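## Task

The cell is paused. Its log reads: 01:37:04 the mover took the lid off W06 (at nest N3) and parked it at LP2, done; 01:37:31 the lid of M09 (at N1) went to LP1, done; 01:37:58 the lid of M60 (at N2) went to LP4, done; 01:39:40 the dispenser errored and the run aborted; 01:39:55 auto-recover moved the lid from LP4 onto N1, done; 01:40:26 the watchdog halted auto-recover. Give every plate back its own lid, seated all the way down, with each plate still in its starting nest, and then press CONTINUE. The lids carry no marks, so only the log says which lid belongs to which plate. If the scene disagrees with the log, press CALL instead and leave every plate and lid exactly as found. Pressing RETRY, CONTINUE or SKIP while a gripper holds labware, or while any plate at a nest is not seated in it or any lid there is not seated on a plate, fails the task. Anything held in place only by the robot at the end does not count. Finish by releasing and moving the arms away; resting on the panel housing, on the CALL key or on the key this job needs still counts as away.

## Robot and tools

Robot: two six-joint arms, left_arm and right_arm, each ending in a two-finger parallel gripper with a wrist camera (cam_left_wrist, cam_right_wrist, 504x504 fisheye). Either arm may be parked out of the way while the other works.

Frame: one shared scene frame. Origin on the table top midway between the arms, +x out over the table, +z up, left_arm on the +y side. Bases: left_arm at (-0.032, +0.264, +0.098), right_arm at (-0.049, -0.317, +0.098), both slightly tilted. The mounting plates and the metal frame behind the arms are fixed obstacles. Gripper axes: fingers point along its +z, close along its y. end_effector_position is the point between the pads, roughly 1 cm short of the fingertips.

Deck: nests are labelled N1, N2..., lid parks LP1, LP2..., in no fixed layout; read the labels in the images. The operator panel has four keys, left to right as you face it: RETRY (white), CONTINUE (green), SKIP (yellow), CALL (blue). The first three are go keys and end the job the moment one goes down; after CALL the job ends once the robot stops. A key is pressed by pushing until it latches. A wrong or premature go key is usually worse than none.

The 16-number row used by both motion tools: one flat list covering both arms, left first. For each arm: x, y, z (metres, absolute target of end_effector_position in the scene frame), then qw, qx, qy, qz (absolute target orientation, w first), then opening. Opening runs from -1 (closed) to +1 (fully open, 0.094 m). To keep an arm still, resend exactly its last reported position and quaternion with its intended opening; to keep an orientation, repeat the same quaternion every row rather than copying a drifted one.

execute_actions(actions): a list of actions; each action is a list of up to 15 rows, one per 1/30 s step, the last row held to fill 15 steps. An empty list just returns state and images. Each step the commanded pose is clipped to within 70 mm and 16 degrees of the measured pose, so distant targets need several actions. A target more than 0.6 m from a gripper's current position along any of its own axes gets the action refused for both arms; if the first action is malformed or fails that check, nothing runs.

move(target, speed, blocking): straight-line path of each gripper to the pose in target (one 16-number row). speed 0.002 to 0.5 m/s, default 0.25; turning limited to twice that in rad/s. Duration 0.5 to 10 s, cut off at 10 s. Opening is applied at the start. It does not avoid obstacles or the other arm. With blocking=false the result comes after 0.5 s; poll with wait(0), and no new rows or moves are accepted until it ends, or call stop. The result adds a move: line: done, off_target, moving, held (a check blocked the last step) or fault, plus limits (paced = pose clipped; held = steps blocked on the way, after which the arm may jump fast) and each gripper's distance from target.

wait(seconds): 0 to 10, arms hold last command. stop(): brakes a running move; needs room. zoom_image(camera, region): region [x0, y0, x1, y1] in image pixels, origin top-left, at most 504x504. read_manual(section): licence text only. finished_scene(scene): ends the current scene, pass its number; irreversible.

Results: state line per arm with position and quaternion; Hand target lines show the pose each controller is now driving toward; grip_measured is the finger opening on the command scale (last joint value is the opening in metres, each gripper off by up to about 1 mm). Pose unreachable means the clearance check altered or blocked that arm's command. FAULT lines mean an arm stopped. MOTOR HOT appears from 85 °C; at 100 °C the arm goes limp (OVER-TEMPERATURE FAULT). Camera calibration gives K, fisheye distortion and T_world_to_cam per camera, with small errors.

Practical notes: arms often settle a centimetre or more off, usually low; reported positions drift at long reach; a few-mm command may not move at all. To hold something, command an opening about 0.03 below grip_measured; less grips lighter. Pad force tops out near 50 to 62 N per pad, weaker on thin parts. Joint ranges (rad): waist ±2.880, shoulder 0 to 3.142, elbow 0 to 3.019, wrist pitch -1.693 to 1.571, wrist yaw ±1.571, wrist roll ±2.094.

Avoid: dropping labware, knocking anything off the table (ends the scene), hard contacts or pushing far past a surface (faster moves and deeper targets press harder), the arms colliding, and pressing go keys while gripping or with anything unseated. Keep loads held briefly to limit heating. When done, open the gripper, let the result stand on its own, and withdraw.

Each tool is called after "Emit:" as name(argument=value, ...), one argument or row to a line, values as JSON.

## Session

Emit:
execute_actions(
  actions=[],
)

Scene clock: 0.00 s.
left_arm: end_effector_position=(+0.1873, +0.3492, +0.3162) grip_measured=+1.000 end_effector_quat_wxyz=(-0.228, +0.792, -0.511, +0.244) | right_arm: end_effector_position=(+0.4359, -0.3673, +0.2492) grip_measured=+1.000 end_effector_quat_wxyz=(+0.370, -0.047, +0.928, +0.016)
Joint positions: left_arm=[ 0.143  0.194  0.593 -1.141 -0.107 -1.742  0.094] | right_arm=[-0.153  1.087  0.763 -0.354 -0.016 -0.213  0.094]
Joint velocities: left_arm=[-0.015 -0.015 -0.002  0.002  0.022  0.081  0.   ] | right_arm=[ 0.005  0.005 -0.007  0.007 -0.051 -0.051  0.   ]
Motor temperatures (°C, as the motors report them): left_arm=[22 23 22 23 21 25] | right_arm=[23 25 23 21 23 24]
Hand target (left_arm): +0.190, +0.352, +0.330; -0.237, +0.789, -0.507, +0.253
Hand target (right_arm): +0.445, -0.370, +0.262; +0.383, -0.046, +0.923, +0.014
camera_calibration (this result's frames):
cam_left_wrist: T_world_to_cam=[[0.700608, 0.376635, 0.606047, -0.452683], [-0.0612463, -0.81447, 0.576964, 0.115778], [0.710913, -0.441344, -0.547557, 0.320313], [0, 0, 0, 1]] pos_world=[0.0965302, 0.406163, 0.382937]
cam_right_wrist: T_world_to_cam=[[0.101945, -0.99479, -0.000460998, -0.405431], [-0.986197, -0.101003, -0.131204, 0.428359], [0.130474, 0.0138302, -0.991355, 0.317653], [0, 0, 0, 1]] pos_world=[0.422332, -0.364446, 0.370922]

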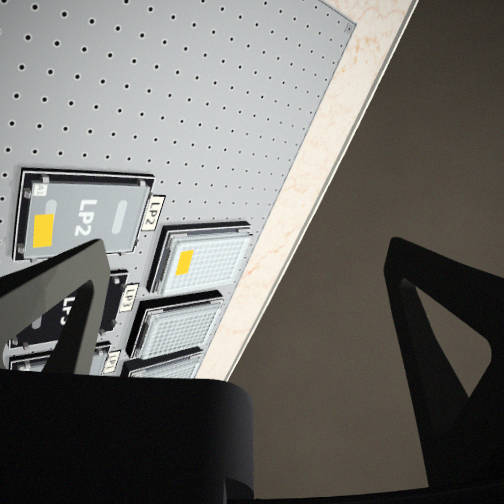

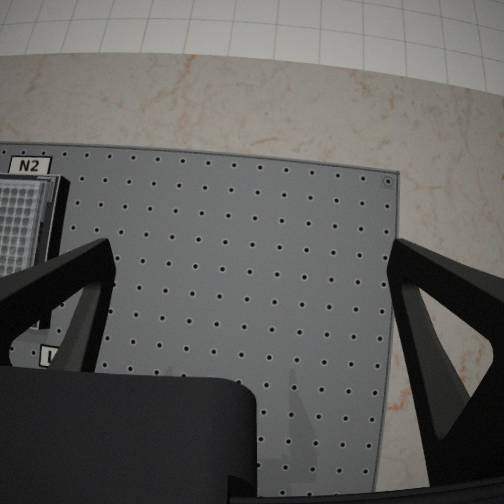

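Emit:
move(
  target=[0.47,0.12,0.2,0.12,0,0.993,0,1,0.26,-0.25,0.13,0.55,-0.35,0.69,0.3,1],
)

Emit:
zoom_image(
  camera="cam_right_wrist",
  region=[120,20,480,250],
)

Scene clock: 4.60 s.
left_arm: end_effector_position=(+0.4534, +0.1264, +0.1919) grip_measured=+1.000 end_effector_quat_wxyz=(+0.111, -0.011, +0.994, +0.002) | right_arm: end_effector_position=(+0.2628, -0.2471, +0.1343) grip_measured=+1.000 end_effector_quat_wxyz=(+0.555, -0.351, +0.690, +0.305)
Joint positions: left_arm=[-0.429  1.548  1.145 -0.907 -0.277 -0.38   0.094] | right_arm=[-0.363  1.444  0.161  0.707 -1.135 -0.697  0.094]
Joint velocities: left_arm=[-0.005 -0.005 -0.007  0.002  0.022 -0.022  0.   ] | right_arm=[ 0.005 -0.005 -0.017  0.002 -0.066  0.007  0.   ]
Motor temperatures (°C, as the motors report them): left_arm=[22 23 24 23 21 25] | right_arm=[23 25 23 21 23 24]
Hand target (left_arm): +0.469, +0.116, +0.204; +0.121, -0.001, +0.993, -0.001
Hand target (right_arm): +0.261, -0.250, +0.130; +0.556, -0.349, +0.692, +0.301
Off the commanded pose (left_arm): 0.020 m, 2 deg.
Off the commanded pose (right_arm): 0.006 m, 1 deg.
move: off_target (left_arm)
camera_calibration (this result's frames):
cam_left_wrist: T_world_to_cam=[[0.0255227, -0.999664, -0.00458978, 0.117327], [-0.923483, -0.0253353, 0.382802, 0.350749], [-0.382789, -0.00553154, -0.923819, 0.477734], [0, 0, 0, 1]] pos_world=[0.503788, 0.128817, 0.307611]
cam_right_wrist: T_world_to_cam=[[0.825568, -0.563279, -0.0339876, -0.347257], [-0.433744, -0.594882, -0.676743, 0.0607747], [0.360976, 0.573439, -0.735434, 0.268049], [0, 0, 0, 1]] pos_world=[0.216286, -0.313158, 0.226459]

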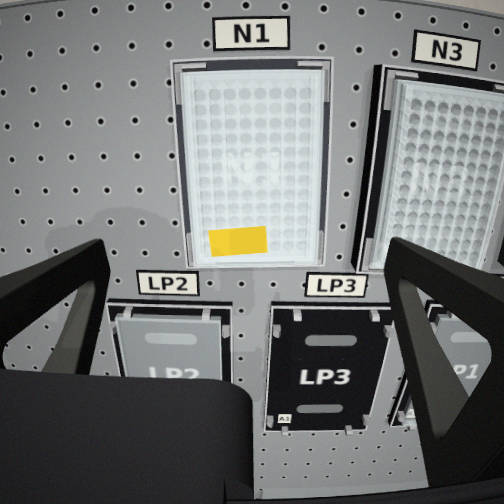

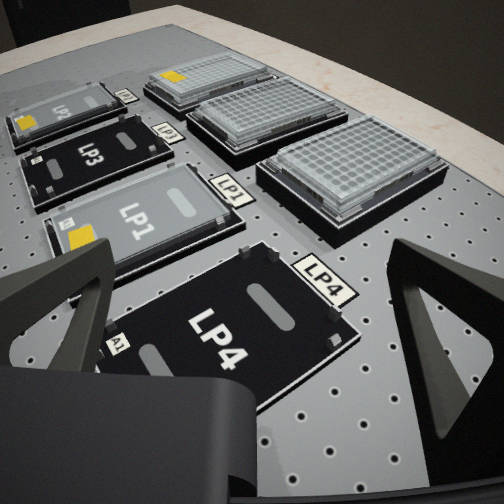

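Region (120, 20, 480, 250) of cam_right_wrist's 504x504 image, scaled by 1.400, with more detail than that image has; it fills the top 322 rows of this view, and the rest is white.

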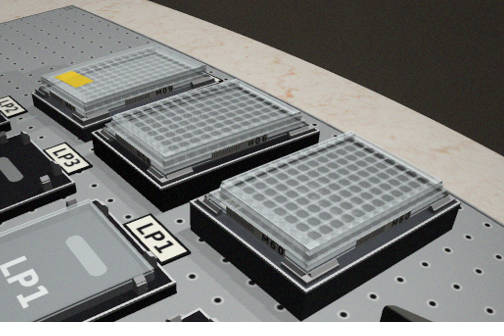

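Emit:
move(
  target=[0.452,0.13,0.055,0,-0.022,1,0,1,0.26,-0.25,0.13,0.55,-0.35,0.69,0.3,1],
  speed=0.12,
)

Emit:
zoom_image(
  camera="cam_right_wrist",
  region=[140,30,360,180],
)

Scene clock: 6.17 s.
left_arm: end_effector_position=(+0.4416, +0.1268, +0.0629) grip_measured=+1.000 end_effector_quat_wxyz=(-0.003, -0.020, +1.000, +0.000) | right_arm: end_effector_position=(+0.2618, -0.2470, +0.1331) grip_measured=+1.000 end_effector_quat_wxyz=(+0.554, -0.354, +0.689, +0.303)
Joint positions: left_arm=[-0.356  1.816  1.147 -0.843 -0.181 -0.373  0.094] | right_arm=[-0.364  1.444  0.161  0.695 -1.136 -0.714  0.094]
Joint velocities: left_arm=[-0.005 -0.005  0.002 -0.007 -0.081 -0.022  0.   ] | right_arm=[ 0.005  0.005 -0.007 -0.007  0.081 -0.051  0.   ]
Motor temperatures (°C, as the motors report them): left_arm=[22 23 24 23 21 25] | right_arm=[23 25 23 21 23 24]
Hand target (left_arm): +0.454, +0.129, +0.055; +0.000, -0.022, +1.000, +0.002
Hand target (right_arm): +0.260, -0.250, +0.130; +0.553, -0.351, +0.693, +0.301
Off the commanded pose (left_arm): 0.013 m, 0 deg.
Off the commanded pose (right_arm): 0.005 m, 1 deg.
move: off_target (left_arm)
camera_calibration (this result's frames):
cam_left_wrist: T_world_to_cam=[[0.0415845, -0.999125, -0.00443929, 0.11028], [-0.811826, -0.0363783, 0.582765, 0.328773], [-0.582416, -0.02063, -0.812629, 0.437119], [0, 0, 0, 1]] pos_world=[0.516906, 0.131162, 0.164108]
cam_right_wrist: T_world_to_cam=[[0.827621, -0.560546, -0.0288288, -0.34694], [-0.430098, -0.600345, -0.674242, 0.0569292], [0.360636, 0.570416, -0.737948, 0.26712], [0, 0, 0, 1]] pos_world=[0.215287, -0.312668, 0.225503]

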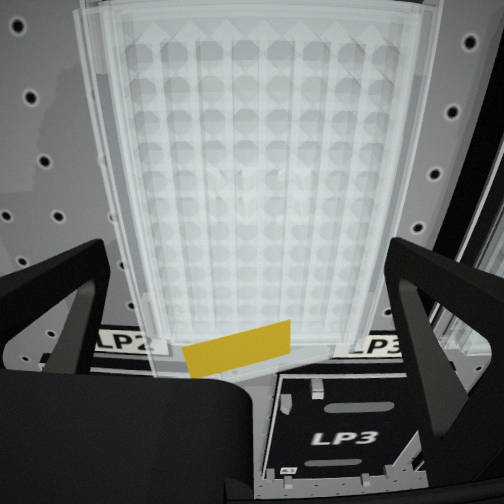

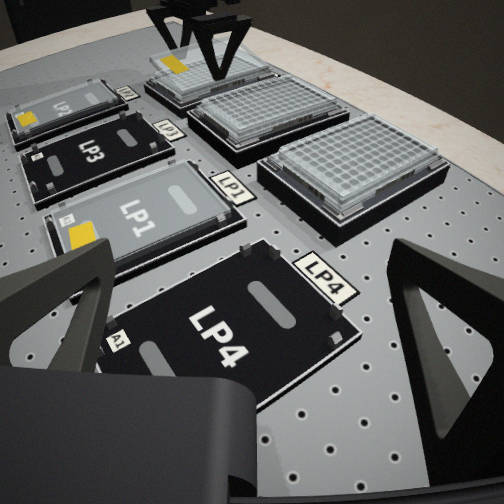

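Region (140, 30, 360, 180) of cam_right_wrist's 504x504 image, scaled by 2.291, with more detail than that image has; it fills the top 344 rows of this view, and the rest is white.

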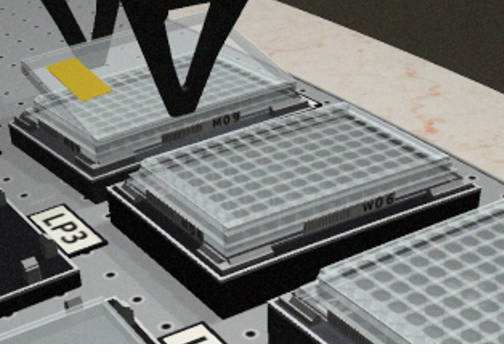

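The finger landed on the lid's edge and tipped it. I'll lift off and realign.

Emit:
move(
  target=[0.47,0.118,0.12,0.01,-0.022,1,0,1,0.26,-0.25,0.13,0.55,-0.35,0.69,0.3,1],
  speed=0.03,
)

Emit:
move(
  target=[0.455,0.126,0.062,0,-0.022,1,0,1,0.26,-0.25,0.13,0.55,-0.35,0.69,0.3,1],
  speed=0.03,
)

Scene clock: 8.70 s.
left_arm: end_effector_position=(+0.4476, +0.1273, +0.0926) grip_measured=+1.000 end_effector_quat_wxyz=(-0.018, -0.018, +1.000, +0.009) | right_arm: end_effector_position=(+0.2618, -0.2470, +0.1331) grip_measured=+1.000 end_effector_quat_wxyz=(+0.554, -0.355, +0.689, +0.303)
Joint positions: left_arm=[-0.364  1.795  1.213 -0.967 -0.187 -0.385  0.094] | right_arm=[-0.364  1.444  0.161  0.695 -1.136 -0.715  0.094]
Joint velocities: left_arm=[-0.015  0.005 -0.002 -0.032  0.037 -0.051  0.   ] | right_arm=[-0.024 -0.005  0.002 -0.012 -0.007 -0.022  0.   ]
Motor temperatures (°C, as the motors report them): left_arm=[22 23 24 23 21 25] | right_arm=[23 25 23 21 23 24]
Hand target (left_arm): +0.468, +0.118, +0.121; +0.010, -0.022, +1.000, -0.001
Hand target (right_arm): +0.260, -0.250, +0.130; +0.553, -0.351, +0.693, +0.301
Off the commanded pose (left_arm): 0.037 m, 3 deg.
Off the commanded pose (right_arm): 0.005 m, 1 deg.
move: off_target (left_arm)
camera_calibration (this result's frames):
cam_left_wrist: T_world_to_cam=[[0.037932, -0.999033, -0.022224, 0.113965], [-0.793656, -0.0436327, 0.6068, 0.306891], [-0.607183, -0.00537893, -0.794544, 0.472193], [0, 0, 0, 1]] pos_world=[0.525951, 0.129785, 0.191489]
cam_right_wrist: T_world_to_cam=[[0.827725, -0.56043, -0.0280819, -0.347038], [-0.429588, -0.600693, -0.674256, 0.0567116], [0.361005, 0.570163, -0.737963, 0.266963], [0, 0, 0, 1]] pos_world=[0.21524, -0.312636, 0.225501]

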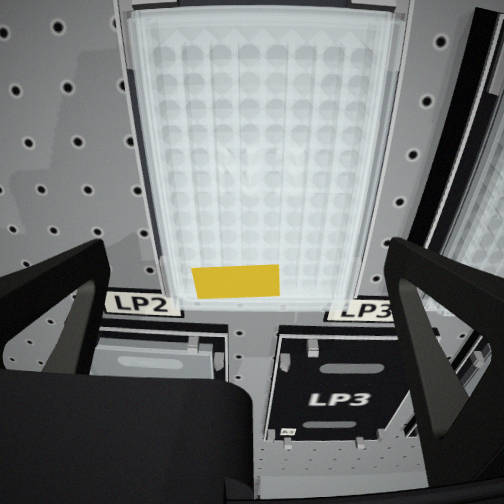

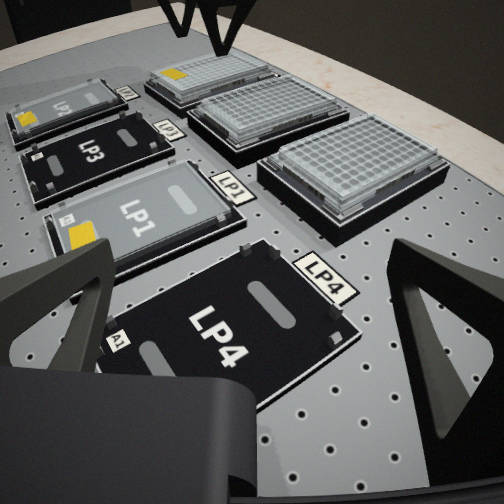

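Scene clock: 10.10 s.
left_arm: end_effector_position=(+0.4601, +0.1207, +0.0822) grip_measured=+1.000 end_effector_quat_wxyz=(+0.013, -0.023, +1.000, -0.004) | right_arm: end_effector_position=(+0.2618, -0.2470, +0.1331) grip_measured=+1.000 end_effector_quat_wxyz=(+0.554, -0.355, +0.689, +0.303)
Joint positions: left_arm=[-0.364  1.806  1.196 -0.869 -0.186 -0.382  0.094] | right_arm=[-0.364  1.444  0.161  0.695 -1.136 -0.715  0.094]
Joint velocities: left_arm=[-0.015  0.005 -0.007 -0.007 -0.051  0.037  0.   ] | right_arm=[-0.024 -0.015  0.012 -0.017 -0.081 -0.022  0.   ]
Motor temperatures (°C, as the motors report them): left_arm=[22 23 24 23 21 25] | right_arm=[23 25 23 21 23 24]
Hand target (left_arm): +0.455, +0.126, +0.063; -0.000, -0.022, +1.000, -0.000
Hand target (right_arm): +0.260, -0.250, +0.130; +0.553, -0.351, +0.693, +0.301
Off the commanded pose (left_arm): 0.021 m, 2 deg.
Off the commanded pose (right_arm): 0.005 m, 1 deg.
move: off_target (left_arm)
camera_calibration (this result's frames):
cam_left_wrist: T_world_to_cam=[[0.0485478, -0.998813, 0.00408296, 0.0995473], [-0.830496, -0.038095, 0.55572, 0.34335], [-0.554905, -0.0303699, -0.831359, 0.4535], [0, 0, 0, 1]] pos_world=[0.531967, 0.126282, 0.185809]
cam_right_wrist: T_world_to_cam=[[0.827725, -0.56043, -0.0280819, -0.347038], [-0.429588, -0.600693, -0.674256, 0.0567116], [0.361005, 0.570163, -0.737963, 0.266963], [0, 0, 0, 1]] pos_world=[0.21524, -0.312636, 0.225501]

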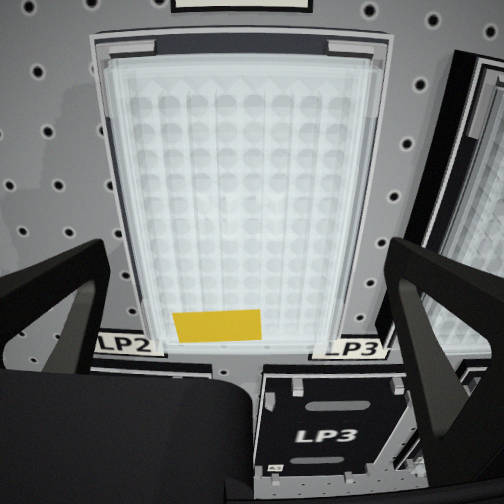

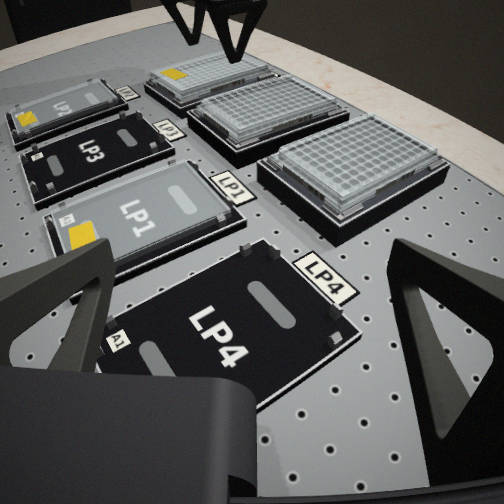

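Emit:
execute_actions(
  actions=[
    [[0.453,0.129,0.053,0,-0.016,1,0,1,0.26,-0.25,0.13,0.55,-0.35,0.69,0.3,1]],
    [[0.451,0.13,0.044,0,-0.016,1,0,1,0.26,-0.25,0.13,0.55,-0.35,0.69,0.3,1]],
    [[0.451,0.13,0.036,0,-0.016,1,0,1,0.26,-0.25,0.13,0.55,-0.35,0.69,0.3,1]],
  ],
)

Scene clock: 11.70 s.
left_arm: end_effector_position=(+0.4565, +0.1242, +0.0552) grip_measured=+1.000 end_effector_quat_wxyz=(+0.013, -0.016, +1.000, -0.003) | right_arm: end_effector_position=(+0.2618, -0.2470, +0.1331) grip_measured=+1.000 end_effector_quat_wxyz=(+0.554, -0.355, +0.689, +0.303)
Joint positions: left_arm=[-0.351  1.843  1.165 -0.801 -0.186 -0.354  0.094] | right_arm=[-0.364  1.444  0.161  0.695 -1.136 -0.715  0.094]
Joint velocities: left_arm=[ 0.005 -0.015 -0.002  0.007 -0.037  0.022  0.   ] | right_arm=[ 0.015 -0.015  0.017 -0.012  0.051 -0.037  0.   ]
Motor temperatures (°C, as the motors report them): left_arm=[22 23 24 23 21 25] | right_arm=[23 25 23 21 23 24]
Hand target (left_arm): +0.451, +0.130, +0.036; -0.000, -0.016, +1.000, +0.000
Hand target (right_arm): +0.260, -0.250, +0.130; +0.553, -0.351, +0.693, +0.301
Off the commanded pose (left_arm): 0.021 m, 1 deg.
Off the commanded pose (right_arm): 0.005 m, 1 deg.
camera_calibration (this result's frames):
cam_left_wrist: T_world_to_cam=[[0.0347206, -0.999395, 0.00190828, 0.109816], [-0.830287, -0.0277827, 0.556644, 0.354066], [-0.556254, -0.0209114, -0.830749, 0.428589], [0, 0, 0, 1]] pos_world=[0.528568, 0.128549, 0.158752]
cam_right_wrist: T_world_to_cam=[[0.827725, -0.56043, -0.0280819, -0.347038], [-0.429588, -0.600693, -0.674256, 0.0567116], [0.361005, 0.570163, -0.737963, 0.266963], [0, 0, 0, 1]] pos_world=[0.21524, -0.312636, 0.225501]

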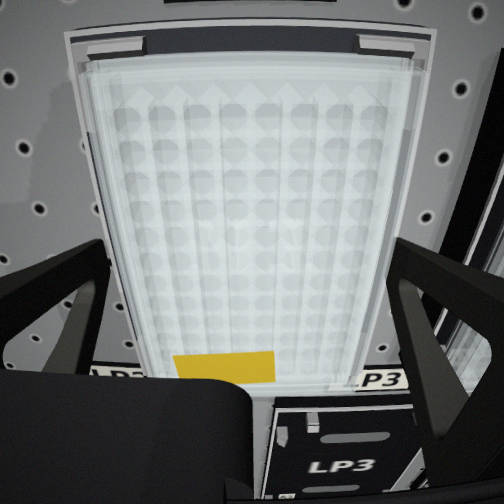

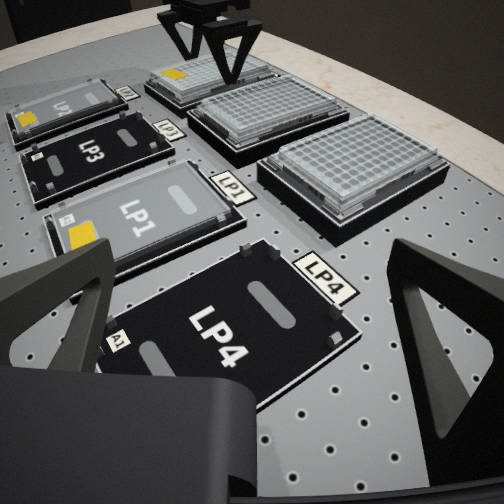

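Emit:
execute_actions(
  actions=[
    [[0.456,0.122,0.052,0.013,-0.016,1,-0.003,0.75,0.26,-0.25,0.13,0.55,-0.35,0.69,0.3,1]],
    [[0.474,0.114,0.078,0.037,-0.019,1,-0.012,0.75,0.26,-0.25,0.13,0.55,-0.35,0.69,0.3,1]],
    [[0.477,0.113,0.086,0.039,-0.019,1,-0.012,0.75,0.26,-0.25,0.13,0.55,-0.35,0.69,0.3,1]],
    [[0.477,0.113,0.093,0.039,-0.019,1,-0.012,0.75,0.26,-0.25,0.13,0.55,-0.35,0.69,0.3,1]],
  ],
)

Emit:
zoom_image(
  camera="cam_right_wrist",
  region=[140,20,300,130],
)

Scene clock: 13.83 s.
left_arm: end_effector_position=(+0.4543, +0.1227, +0.0662) grip_measured=+0.775 end_effector_quat_wxyz=(+0.012, -0.015, +1.000, -0.003) | right_arm: end_effector_position=(+0.2618, -0.2470, +0.1331) grip_measured=+1.000 end_effector_quat_wxyz=(+0.554, -0.355, +0.689, +0.303)
Joint positions: left_arm=[-0.358  1.822  1.168 -0.828 -0.185 -0.361  0.083] | right_arm=[-0.364  1.444  0.161  0.695 -1.136 -0.715  0.094]
Joint velocities: left_arm=[ 0.005 -0.015  0.007 -0.002 -0.022 -0.007 -0.001] | right_arm=[-0.015 -0.005 -0.002 -0.002 -0.022 -0.007  0.   ]
Motor temperatures (°C, as the motors report them): left_arm=[22 24 25 23 21 25] | right_arm=[23 25 23 21 23 24]
Hand target (left_arm): +0.475, +0.113, +0.094; +0.039, -0.019, +0.999, -0.013
Hand target (right_arm): +0.260, -0.250, +0.130; +0.553, -0.351, +0.693, +0.301
Off the commanded pose (left_arm): 0.036 m, 3 deg.
Off the commanded pose (right_arm): 0.005 m, 1 deg.
camera_calibration (this result's frames):
cam_left_wrist: T_world_to_cam=[[0.0327577, -0.999459, 0.00301536, 0.109252], [-0.829175, -0.0254919, 0.558408, 0.345143], [-0.558029, -0.0207924, -0.829561, 0.437183], [0, 0, 0, 1]] pos_world=[0.526566, 0.127081, 0.16961]
cam_right_wrist: T_world_to_cam=[[0.827725, -0.56043, -0.0280819, -0.347038], [-0.429588, -0.600693, -0.674256, 0.0567116], [0.361005, 0.570163, -0.737963, 0.266963], [0, 0, 0, 1]] pos_world=[0.21524, -0.312636, 0.225501]

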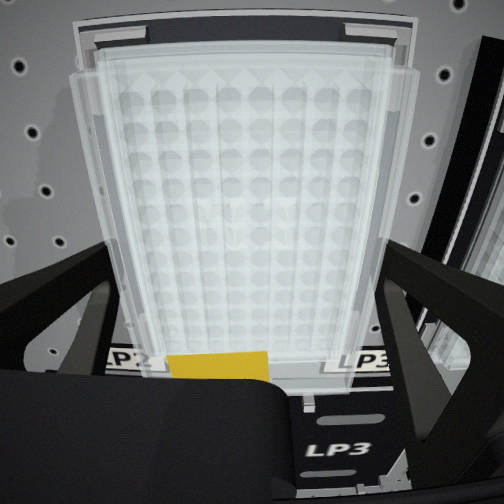

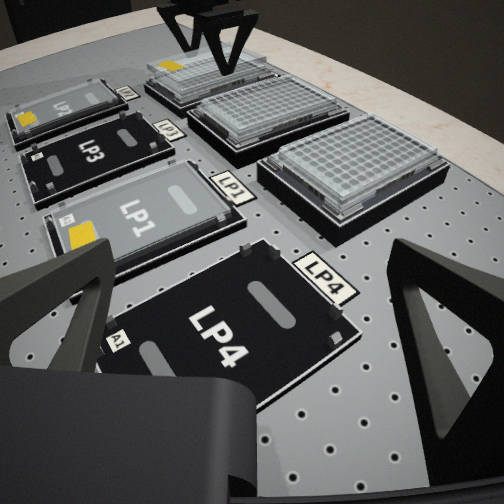

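Region (140, 20, 300, 130) of cam_right_wrist's 504x504 image, scaled by 3.150, with more detail than that image has; it fills the top 346 rows of this view, and the rest is white.

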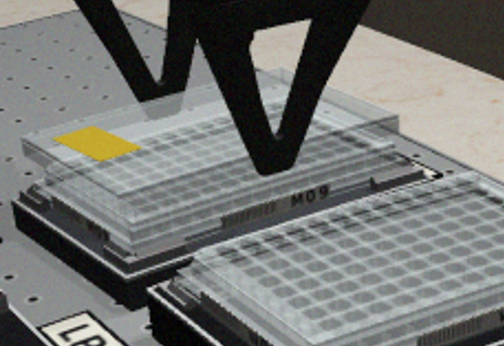

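Emit:
execute_actions(
  actions=[
    [[0.477,0.113,0.11,0.03,-0.019,1,-0.012,0.745,0.26,-0.25,0.13,0.55,-0.35,0.69,0.3,1]],
    [[0.47,0.11,0.135,0.02,-0.01,1,-0.01,0.745,0.26,-0.25,0.13,0.55,-0.35,0.69,0.3,1]],
  ],
)

Emit:
move(
  target=[0.465,-0.145,0.125,0,0,1,0,0.745,0.26,-0.25,0.13,0.55,-0.35,0.69,0.3,1],
  speed=0.15,
)

Emit:
move(
  target=[0.455,-0.132,0.062,0,0,1,0,0.745,0.26,-0.25,0.13,0.55,-0.35,0.69,0.3,1],
  speed=0.05,
)

Scene clock: 15.00 s.
left_arm: end_effector_position=(+0.4505, +0.1180, +0.1111) grip_measured=+0.775 end_effector_quat_wxyz=(-0.002, -0.004, +1.000, -0.000) | right_arm: end_effector_position=(+0.2618, -0.2470, +0.1331) grip_measured=+1.000 end_effector_quat_wxyz=(+0.554, -0.355, +0.689, +0.303)
Joint positions: left_arm=[-0.385  1.763  1.218 -0.971 -0.184 -0.372  0.083] | right_arm=[-0.364  1.444  0.161  0.695 -1.136 -0.715  0.094]
Joint velocities: left_arm=[ 0.005 -0.005 -0.017  0.007  0.037 -0.007  0.   ] | right_arm=[-0.015  0.005 -0.007  0.002  0.007 -0.081  0.   ]
Motor temperatures (°C, as the motors report them): left_arm=[22 24 25 23 21 25] | right_arm=[23 25 23 21 23 24]
Hand target (left_arm): +0.468, +0.110, +0.136; +0.020, -0.010, +1.000, -0.011
Hand target (right_arm): +0.260, -0.250, +0.130; +0.553, -0.351, +0.693, +0.301
Off the commanded pose (left_arm): 0.032 m, 3 deg.
Off the commanded pose (right_arm): 0.005 m, 1 deg.
camera_calibration (this result's frames):
cam_left_wrist: T_world_to_cam=[[0.0110638, -0.999931, -0.00404567, 0.115099], [-0.813916, -0.0113558, 0.580871, 0.305794], [-0.580877, -0.00313382, -0.813986, 0.478671], [0, 0, 0, 1]] pos_world=[0.525666, 0.120064, 0.21247]
cam_right_wrist: T_world_to_cam=[[0.827725, -0.56043, -0.0280819, -0.347038], [-0.429588, -0.600693, -0.674256, 0.0567116], [0.361005, 0.570163, -0.737963, 0.266963], [0, 0, 0, 1]] pos_world=[0.21524, -0.312636, 0.225501]

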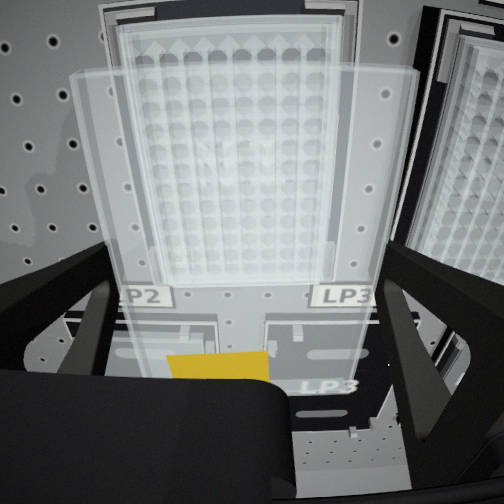

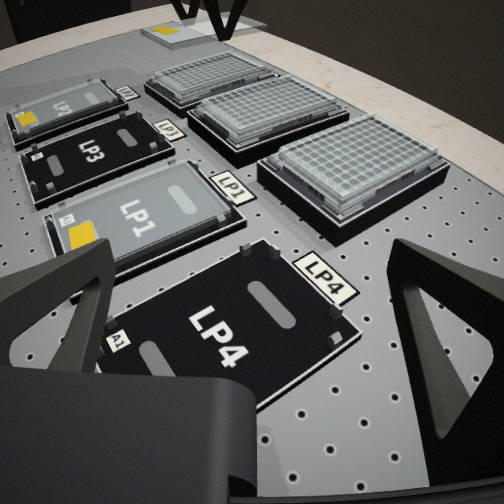

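Scene clock: 17.20 s.
left_arm: end_effector_position=(+0.4502, -0.1337, +0.1267) grip_measured=+0.775 end_effector_quat_wxyz=(-0.004, +0.005, +1.000, -0.001) | right_arm: end_effector_position=(+0.2618, -0.2470, +0.1331) grip_measured=+1.000 end_effector_quat_wxyz=(+0.554, -0.355, +0.689, +0.303)
Joint positions: left_arm=[-0.767  2.12   1.72  -1.19  -0.186 -0.741  0.083] | right_arm=[-0.364  1.444  0.161  0.695 -1.136 -0.715  0.094]
Joint velocities: left_arm=[ 0.005 -0.015 -0.012 -0.002 -0.022 -0.051 -0.   ] | right_arm=[-0.024 -0.015 -0.012  0.007 -0.007 -0.007  0.   ]
Motor temperatures (°C, as the motors report them): left_arm=[22 24 25 23 21 25] | right_arm=[23 25 23 21 23 24]
Hand target (left_arm): +0.460, -0.145, +0.127; +0.000, -0.000, +1.000, -0.003
Hand target (right_arm): +0.260, -0.250, +0.130; +0.553, -0.351, +0.693, +0.301
Off the commanded pose (left_arm): 0.019 m, 1 deg.
Off the commanded pose (right_arm): 0.005 m, 1 deg.
move: off_target (left_arm)
camera_calibration (this result's frames):
cam_left_wrist: T_world_to_cam=[[-0.00863036, -0.999961, -0.0016384, -0.127896], [-0.811491, 0.00604631, 0.584334, 0.294359], [-0.584302, 0.00637256, -0.811512, 0.492965], [0, 0, 0, 1]] pos_world=[0.525805, -0.132813, 0.227833]
cam_right_wrist: T_world_to_cam=[[0.827725, -0.56043, -0.0280819, -0.347038], [-0.429588, -0.600693, -0.674256, 0.0567116], [0.361005, 0.570163, -0.737963, 0.266963], [0, 0, 0, 1]] pos_world=[0.21524, -0.312636, 0.225501]

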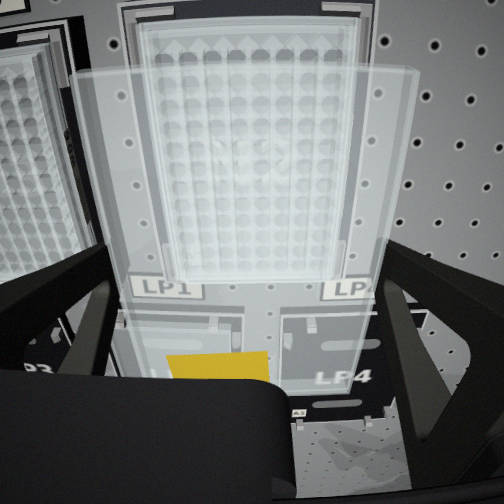

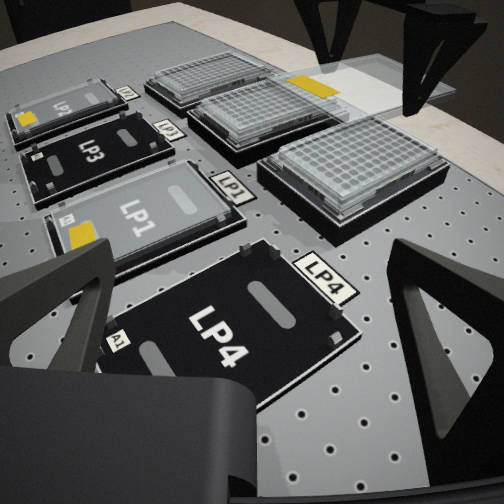

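Scene clock: 18.87 s.
left_arm: end_effector_position=(+0.4554, -0.1400, +0.0874) grip_measured=+0.775 end_effector_quat_wxyz=(+0.009, -0.001, +1.000, -0.011) | right_arm: end_effector_position=(+0.2618, -0.2470, +0.1331) grip_measured=+1.000 end_effector_quat_wxyz=(+0.554, -0.355, +0.689, +0.303)
Joint positions: left_arm=[-0.758  2.164  1.684 -1.076 -0.19  -0.737  0.083] | right_arm=[-0.364  1.444  0.161  0.695 -1.136 -0.715  0.094]
Joint velocities: left_arm=[ 0.005  0.005 -0.017 -0.007  0.007 -0.168  0.001] | right_arm=[-0.005  0.005 -0.012 -0.007  0.095  0.037  0.   ]
Motor temperatures (°C, as the motors report them): left_arm=[22 24 25 23 21 25] | right_arm=[23 25 23 21 23 24]
Hand target (left_arm): +0.455, -0.132, +0.063; -0.000, -0.000, +1.000, +0.000
Hand target (right_arm): +0.260, -0.250, +0.130; +0.553, -0.351, +0.693, +0.301
Off the commanded pose (left_arm): 0.027 m, 2 deg.
Off the commanded pose (right_arm): 0.005 m, 1 deg.
move: off_target (left_arm)
camera_calibration (this result's frames):
cam_left_wrist: T_world_to_cam=[[0.00338491, -0.999851, 0.0169479, -0.141357], [-0.826621, 0.00673989, 0.562719, 0.330467], [-0.562749, -0.0159142, -0.826474, 0.452525], [0, 0, 0, 1]] pos_world=[0.528308, -0.136362, 0.190436]
cam_right_wrist: T_world_to_cam=[[0.827725, -0.56043, -0.0280819, -0.347038], [-0.429588, -0.600693, -0.674256, 0.0567116], [0.361005, 0.570163, -0.737963, 0.266963], [0, 0, 0, 1]] pos_world=[0.21524, -0.312636, 0.225501]

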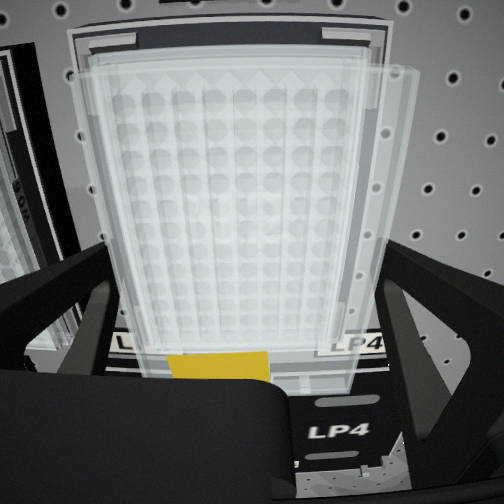

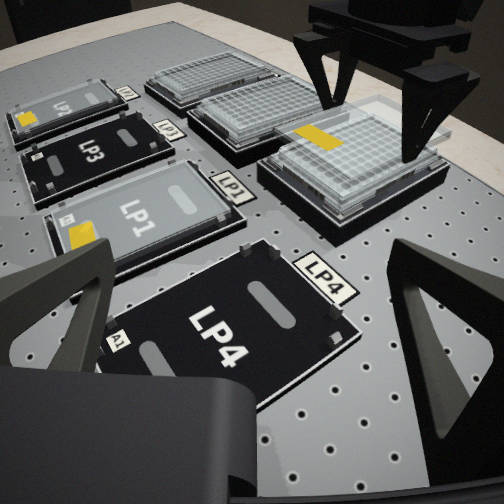

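Emit:
execute_actions(
  actions=[
    [[0.455,-0.127,0.058,0,-0.01,1,0,0.745,0.26,-0.25,0.13,0.55,-0.35,0.69,0.3,1]],
    [[0.455,-0.127,0.055,0,-0.01,1,0,0.745,0.26,-0.25,0.13,0.55,-0.35,0.69,0.3,1]],
  ],
)

Scene clock: 19.93 s.
left_arm: end_effector_position=(+0.4558, -0.1355, +0.0804) grip_measured=+0.775 end_effector_quat_wxyz=(+0.010, -0.004, +1.000, -0.011) | right_arm: end_effector_position=(+0.2618, -0.2470, +0.1331) grip_measured=+1.000 end_effector_quat_wxyz=(+0.554, -0.355, +0.689, +0.303)
Joint positions: left_arm=[-0.75   2.164  1.666 -1.055 -0.191 -0.737  0.083] | right_arm=[-0.364  1.444  0.161  0.695 -1.136 -0.715  0.094]
Joint velocities: left_arm=[-0.005  0.005 -0.007  0.002 -0.022  0.007 -0.   ] | right_arm=[-0.015 -0.005 -0.012 -0.017  0.051 -0.066  0.   ]
Motor temperatures (°C, as the motors report them): left_arm=[22 24 25 23 21 25] | right_arm=[23 25 23 21 23 24]
Hand target (left_arm): +0.455, -0.127, +0.056; -0.000, -0.010, +1.000, +0.000
Hand target (right_arm): +0.260, -0.250, +0.130; +0.553, -0.351, +0.693, +0.301
Off the commanded pose (left_arm): 0.027 m, 2 deg.
Off the commanded pose (right_arm): 0.005 m, 1 deg.
camera_calibration (this result's frames):
cam_left_wrist: T_world_to_cam=[[0.0110708, -0.999786, 0.0174779, -0.140243], [-0.827538, 0.000650821, 0.561409, 0.334452], [-0.5613, -0.0206789, -0.827354, 0.445823], [0, 0, 0, 1]] pos_world=[0.528565, -0.131212, 0.18354]
cam_right_wrist: T_world_to_cam=[[0.827725, -0.56043, -0.0280819, -0.347038], [-0.429588, -0.600693, -0.674256, 0.0567116], [0.361005, 0.570163, -0.737963, 0.266963], [0, 0, 0, 1]] pos_world=[0.21524, -0.312636, 0.225501]

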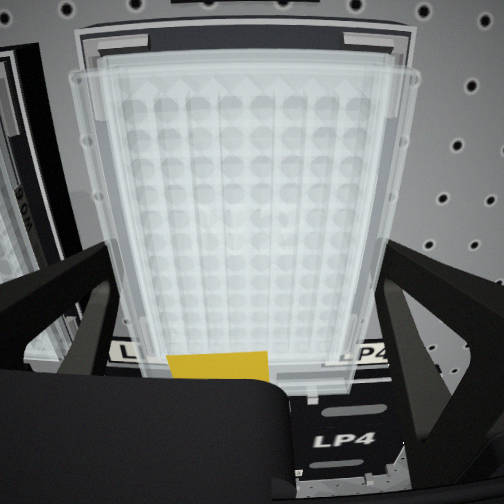

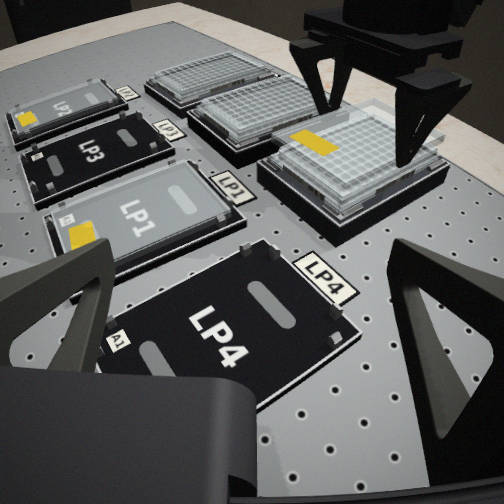

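Emit:
execute_actions(
  actions=[
    [[0.455,-0.1275,0.051,0,-0.014,1,0,0.745,0.26,-0.25,0.13,0.55,-0.35,0.69,0.3,1]],
    [[0.455,-0.1275,0.047,0,-0.014,1,0,0.745,0.26,-0.25,0.13,0.55,-0.35,0.69,0.3,1]],
    [[0.455,-0.1275,0.043,0,-0.014,1,0,0.745,0.26,-0.25,0.13,0.55,-0.35,0.69,0.3,1]],
  ],
)

Emit:
zoom_image(
  camera="cam_right_wrist",
  region=[240,80,480,250],
)

Scene clock: 21.50 s.
left_arm: end_effector_position=(+0.4575, -0.1370, +0.0728) grip_measured=+0.775 end_effector_quat_wxyz=(+0.013, -0.006, +1.000, -0.013) | right_arm: end_effector_position=(+0.2618, -0.2470, +0.1331) grip_measured=+1.000 end_effector_quat_wxyz=(+0.554, -0.355, +0.689, +0.303)
Joint positions: left_arm=[-0.748  2.175  1.663 -1.032 -0.191 -0.737  0.083] | right_arm=[-0.364  1.444  0.161  0.695 -1.136 -0.715  0.094]
Joint velocities: left_arm=[ 0.005  0.005  0.012  0.002  0.037  0.037 -0.   ] | right_arm=[-0.005 -0.015  0.002 -0.012 -0.007  0.007  0.   ]
Motor temperatures (°C, as the motors report them): left_arm=[22 24 25 23 21 25] | right_arm=[23 25 23 21 23 24]
Hand target (left_arm): +0.455, -0.127, +0.044; +0.000, -0.014, +1.000, +0.000
Hand target (right_arm): +0.260, -0.250, +0.130; +0.553, -0.351, +0.693, +0.301
Off the commanded pose (left_arm): 0.031 m, 2 deg.
Off the commanded pose (right_arm): 0.005 m, 1 deg.
camera_calibration (this result's frames):
cam_left_wrist: T_world_to_cam=[[0.0147513, -0.999637, 0.022527, -0.143708], [-0.830615, 0.000291569, 0.556847, 0.34183], [-0.556652, -0.0269254, -0.83031, 0.437615], [0, 0, 0, 1]] pos_world=[0.529648, -0.131972, 0.176247]
cam_right_wrist: T_world_to_cam=[[0.827725, -0.56043, -0.0280819, -0.347038], [-0.429588, -0.600693, -0.674256, 0.0567116], [0.361005, 0.570163, -0.737963, 0.266963], [0, 0, 0, 1]] pos_world=[0.21524, -0.312636, 0.225501]

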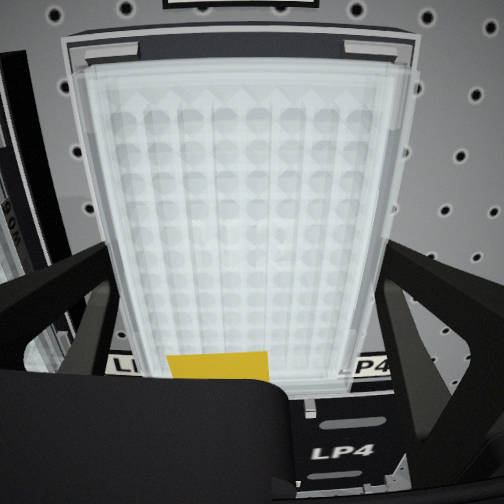

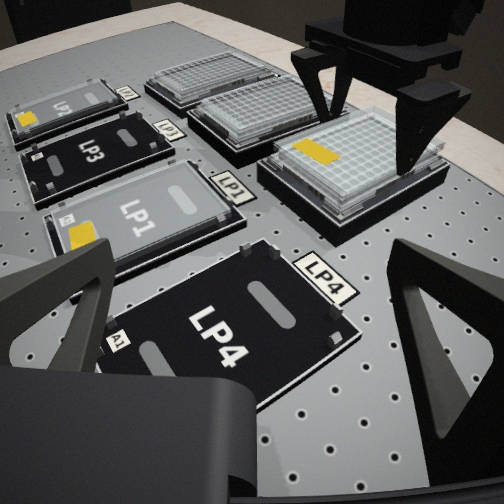

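Region (240, 80, 480, 250) of cam_right_wrist's 504x504 image, scaled by 2.100, with more detail than that image has; it fills the top 357 rows of this view, and the rest is white.

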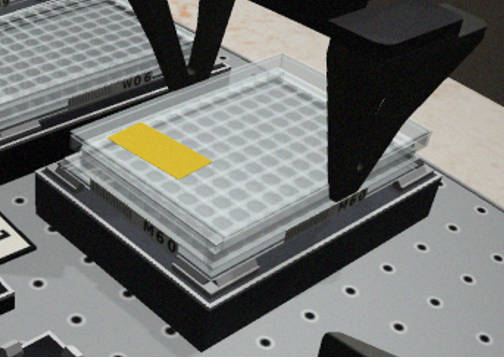

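The lid caught on the rim, so I'll tilt the wrist back as before.

Emit:
execute_actions(
  actions=[
    [[0.448,-0.1215,0.045,-0.013,-0.017,1,0.012,0.745,0.26,-0.25,0.13,0.55,-0.35,0.69,0.3,1]],
  ],
)

Scene clock: 22.07 s.
left_arm: end_effector_position=(+0.4568, -0.1362, +0.0727) grip_measured=+0.775 end_effector_quat_wxyz=(+0.011, -0.010, +1.000, -0.012) | right_arm: end_effector_position=(+0.2618, -0.2470, +0.1331) grip_measured=+1.000 end_effector_quat_wxyz=(+0.554, -0.355, +0.689, +0.303)
Joint positions: left_arm=[-0.748  2.175  1.663 -1.037 -0.192 -0.744  0.083] | right_arm=[-0.364  1.444  0.161  0.695 -1.136 -0.715  0.094]
Joint velocities: left_arm=[-0.005 -0.005 -0.012  0.002 -0.081 -0.037  0.   ] | right_arm=[ 0.015 -0.005 -0.012 -0.002 -0.081 -0.022  0.   ]
Motor temperatures (°C, as the motors report them): left_arm=[22 24 25 23 21 25] | right_arm=[23 25 23 21 23 24]
Hand target (left_arm): +0.448, -0.122, +0.046; -0.013, -0.017, +1.000, +0.012
Hand target (right_arm): +0.260, -0.250, +0.130; +0.553, -0.351, +0.693, +0.301
Off the commanded pose (left_arm): 0.033 m, 4 deg.
Off the commanded pose (right_arm): 0.005 m, 1 deg.
camera_calibration (this result's frames):
cam_left_wrist: T_world_to_cam=[[0.0215793, -0.999585, 0.0190845, -0.145723], [-0.828903, -0.00721532, 0.559346, 0.339246], [-0.558976, -0.0278895, -0.828714, 0.438007], [0, 0, 0, 1]] pos_world=[0.529182, -0.130999, 0.176008]
cam_right_wrist: T_world_to_cam=[[0.827725, -0.56043, -0.0280819, -0.347038], [-0.429588, -0.600693, -0.674256, 0.0567116], [0.361005, 0.570163, -0.737963, 0.266963], [0, 0, 0, 1]] pos_world=[0.21524, -0.312636, 0.225501]

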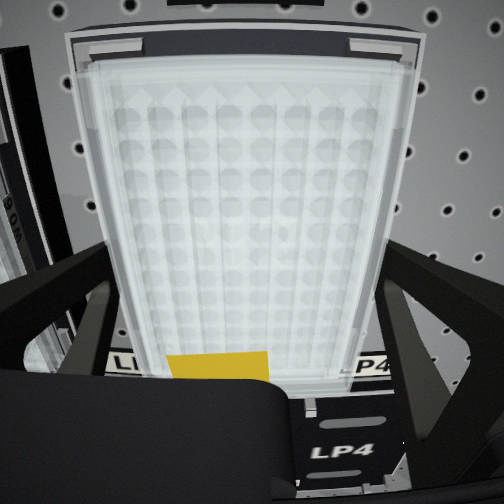

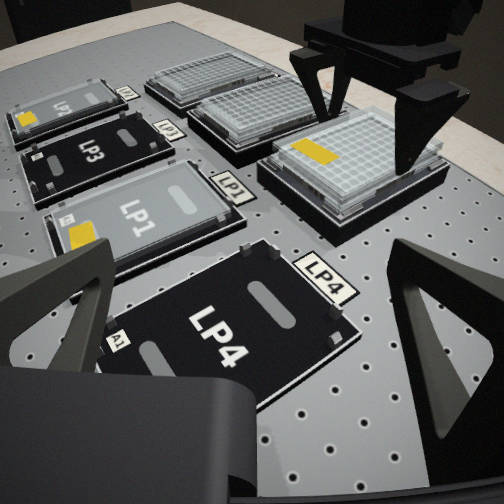

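Emit:
execute_actions(
  actions=[
    [[0.446,-0.121,0.043,-0.015,-0.017,1,0.013,0.745,0.26,-0.25,0.13,0.55,-0.35,0.69,0.3,1]],
    [[0.446,-0.121,0.038,-0.015,-0.017,1,0.013,0.745,0.26,-0.25,0.13,0.55,-0.35,0.69,0.3,1]],
  ],
)

Emit:
zoom_image(
  camera="cam_right_wrist",
  region=[240,80,480,250],
)

Scene clock: 23.17 s.
left_arm: end_effector_position=(+0.4547, -0.1350, +0.0704) grip_measured=+0.775 end_effector_quat_wxyz=(+0.009, -0.010, +1.000, -0.010) | right_arm: end_effector_position=(+0.2618, -0.2470, +0.1331) grip_measured=+1.000 end_effector_quat_wxyz=(+0.554, -0.355, +0.689, +0.303)
Joint positions: left_arm=[-0.748  2.176  1.658 -1.037 -0.192 -0.745  0.083] | right_arm=[-0.364  1.444  0.161  0.695 -1.136 -0.715  0.094]
Joint velocities: left_arm=[-0.015  0.005  0.002  0.007  0.081 -0.007  0.001] | right_arm=[-0.005 -0.015  0.002 -0.002  0.095  0.022  0.   ]
Motor temperatures (°C, as the motors report them): left_arm=[22 24 25 23 21 25] | right_arm=[23 25 23 21 23 24]
Hand target (left_arm): +0.446, -0.121, +0.039; -0.015, -0.017, +1.000, +0.013
Hand target (right_arm): +0.260, -0.250, +0.130; +0.553, -0.351, +0.693, +0.301
Off the commanded pose (left_arm): 0.036 m, 4 deg.
Off the commanded pose (right_arm): 0.005 m, 1 deg.
camera_calibration (this result's frames):
cam_left_wrist: T_world_to_cam=[[0.0216219, -0.999653, 0.0150132, -0.14419], [-0.826388, -0.00941857, 0.563023, 0.337197], [-0.562686, -0.0245803, -0.826305, 0.436935], [0, 0, 0, 1]] pos_world=[0.52763, -0.130225, 0.173357]
cam_right_wrist: T_world_to_cam=[[0.827725, -0.56043, -0.0280819, -0.347038], [-0.429588, -0.600693, -0.674256, 0.0567116], [0.361005, 0.570163, -0.737963, 0.266963], [0, 0, 0, 1]] pos_world=[0.21524, -0.312636, 0.225501]

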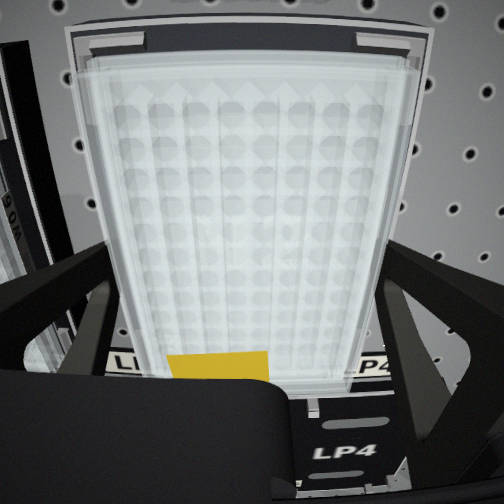

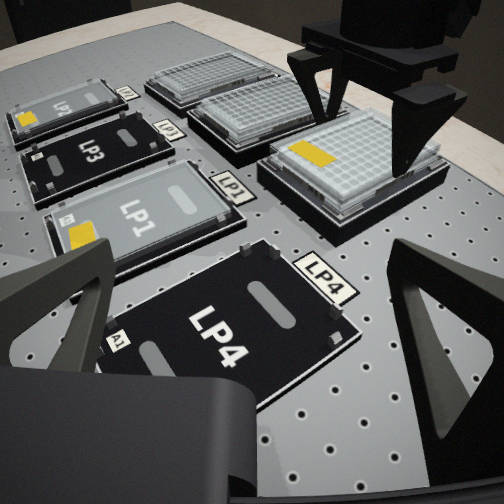

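Region (240, 80, 480, 250) of cam_right_wrist's 504x504 image, scaled by 2.100, with more detail than that image has; it fills the top 357 rows of this view, and the rest is white.

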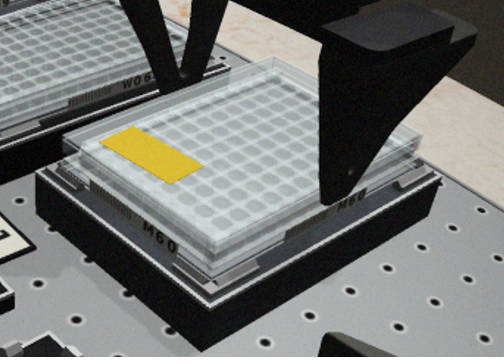

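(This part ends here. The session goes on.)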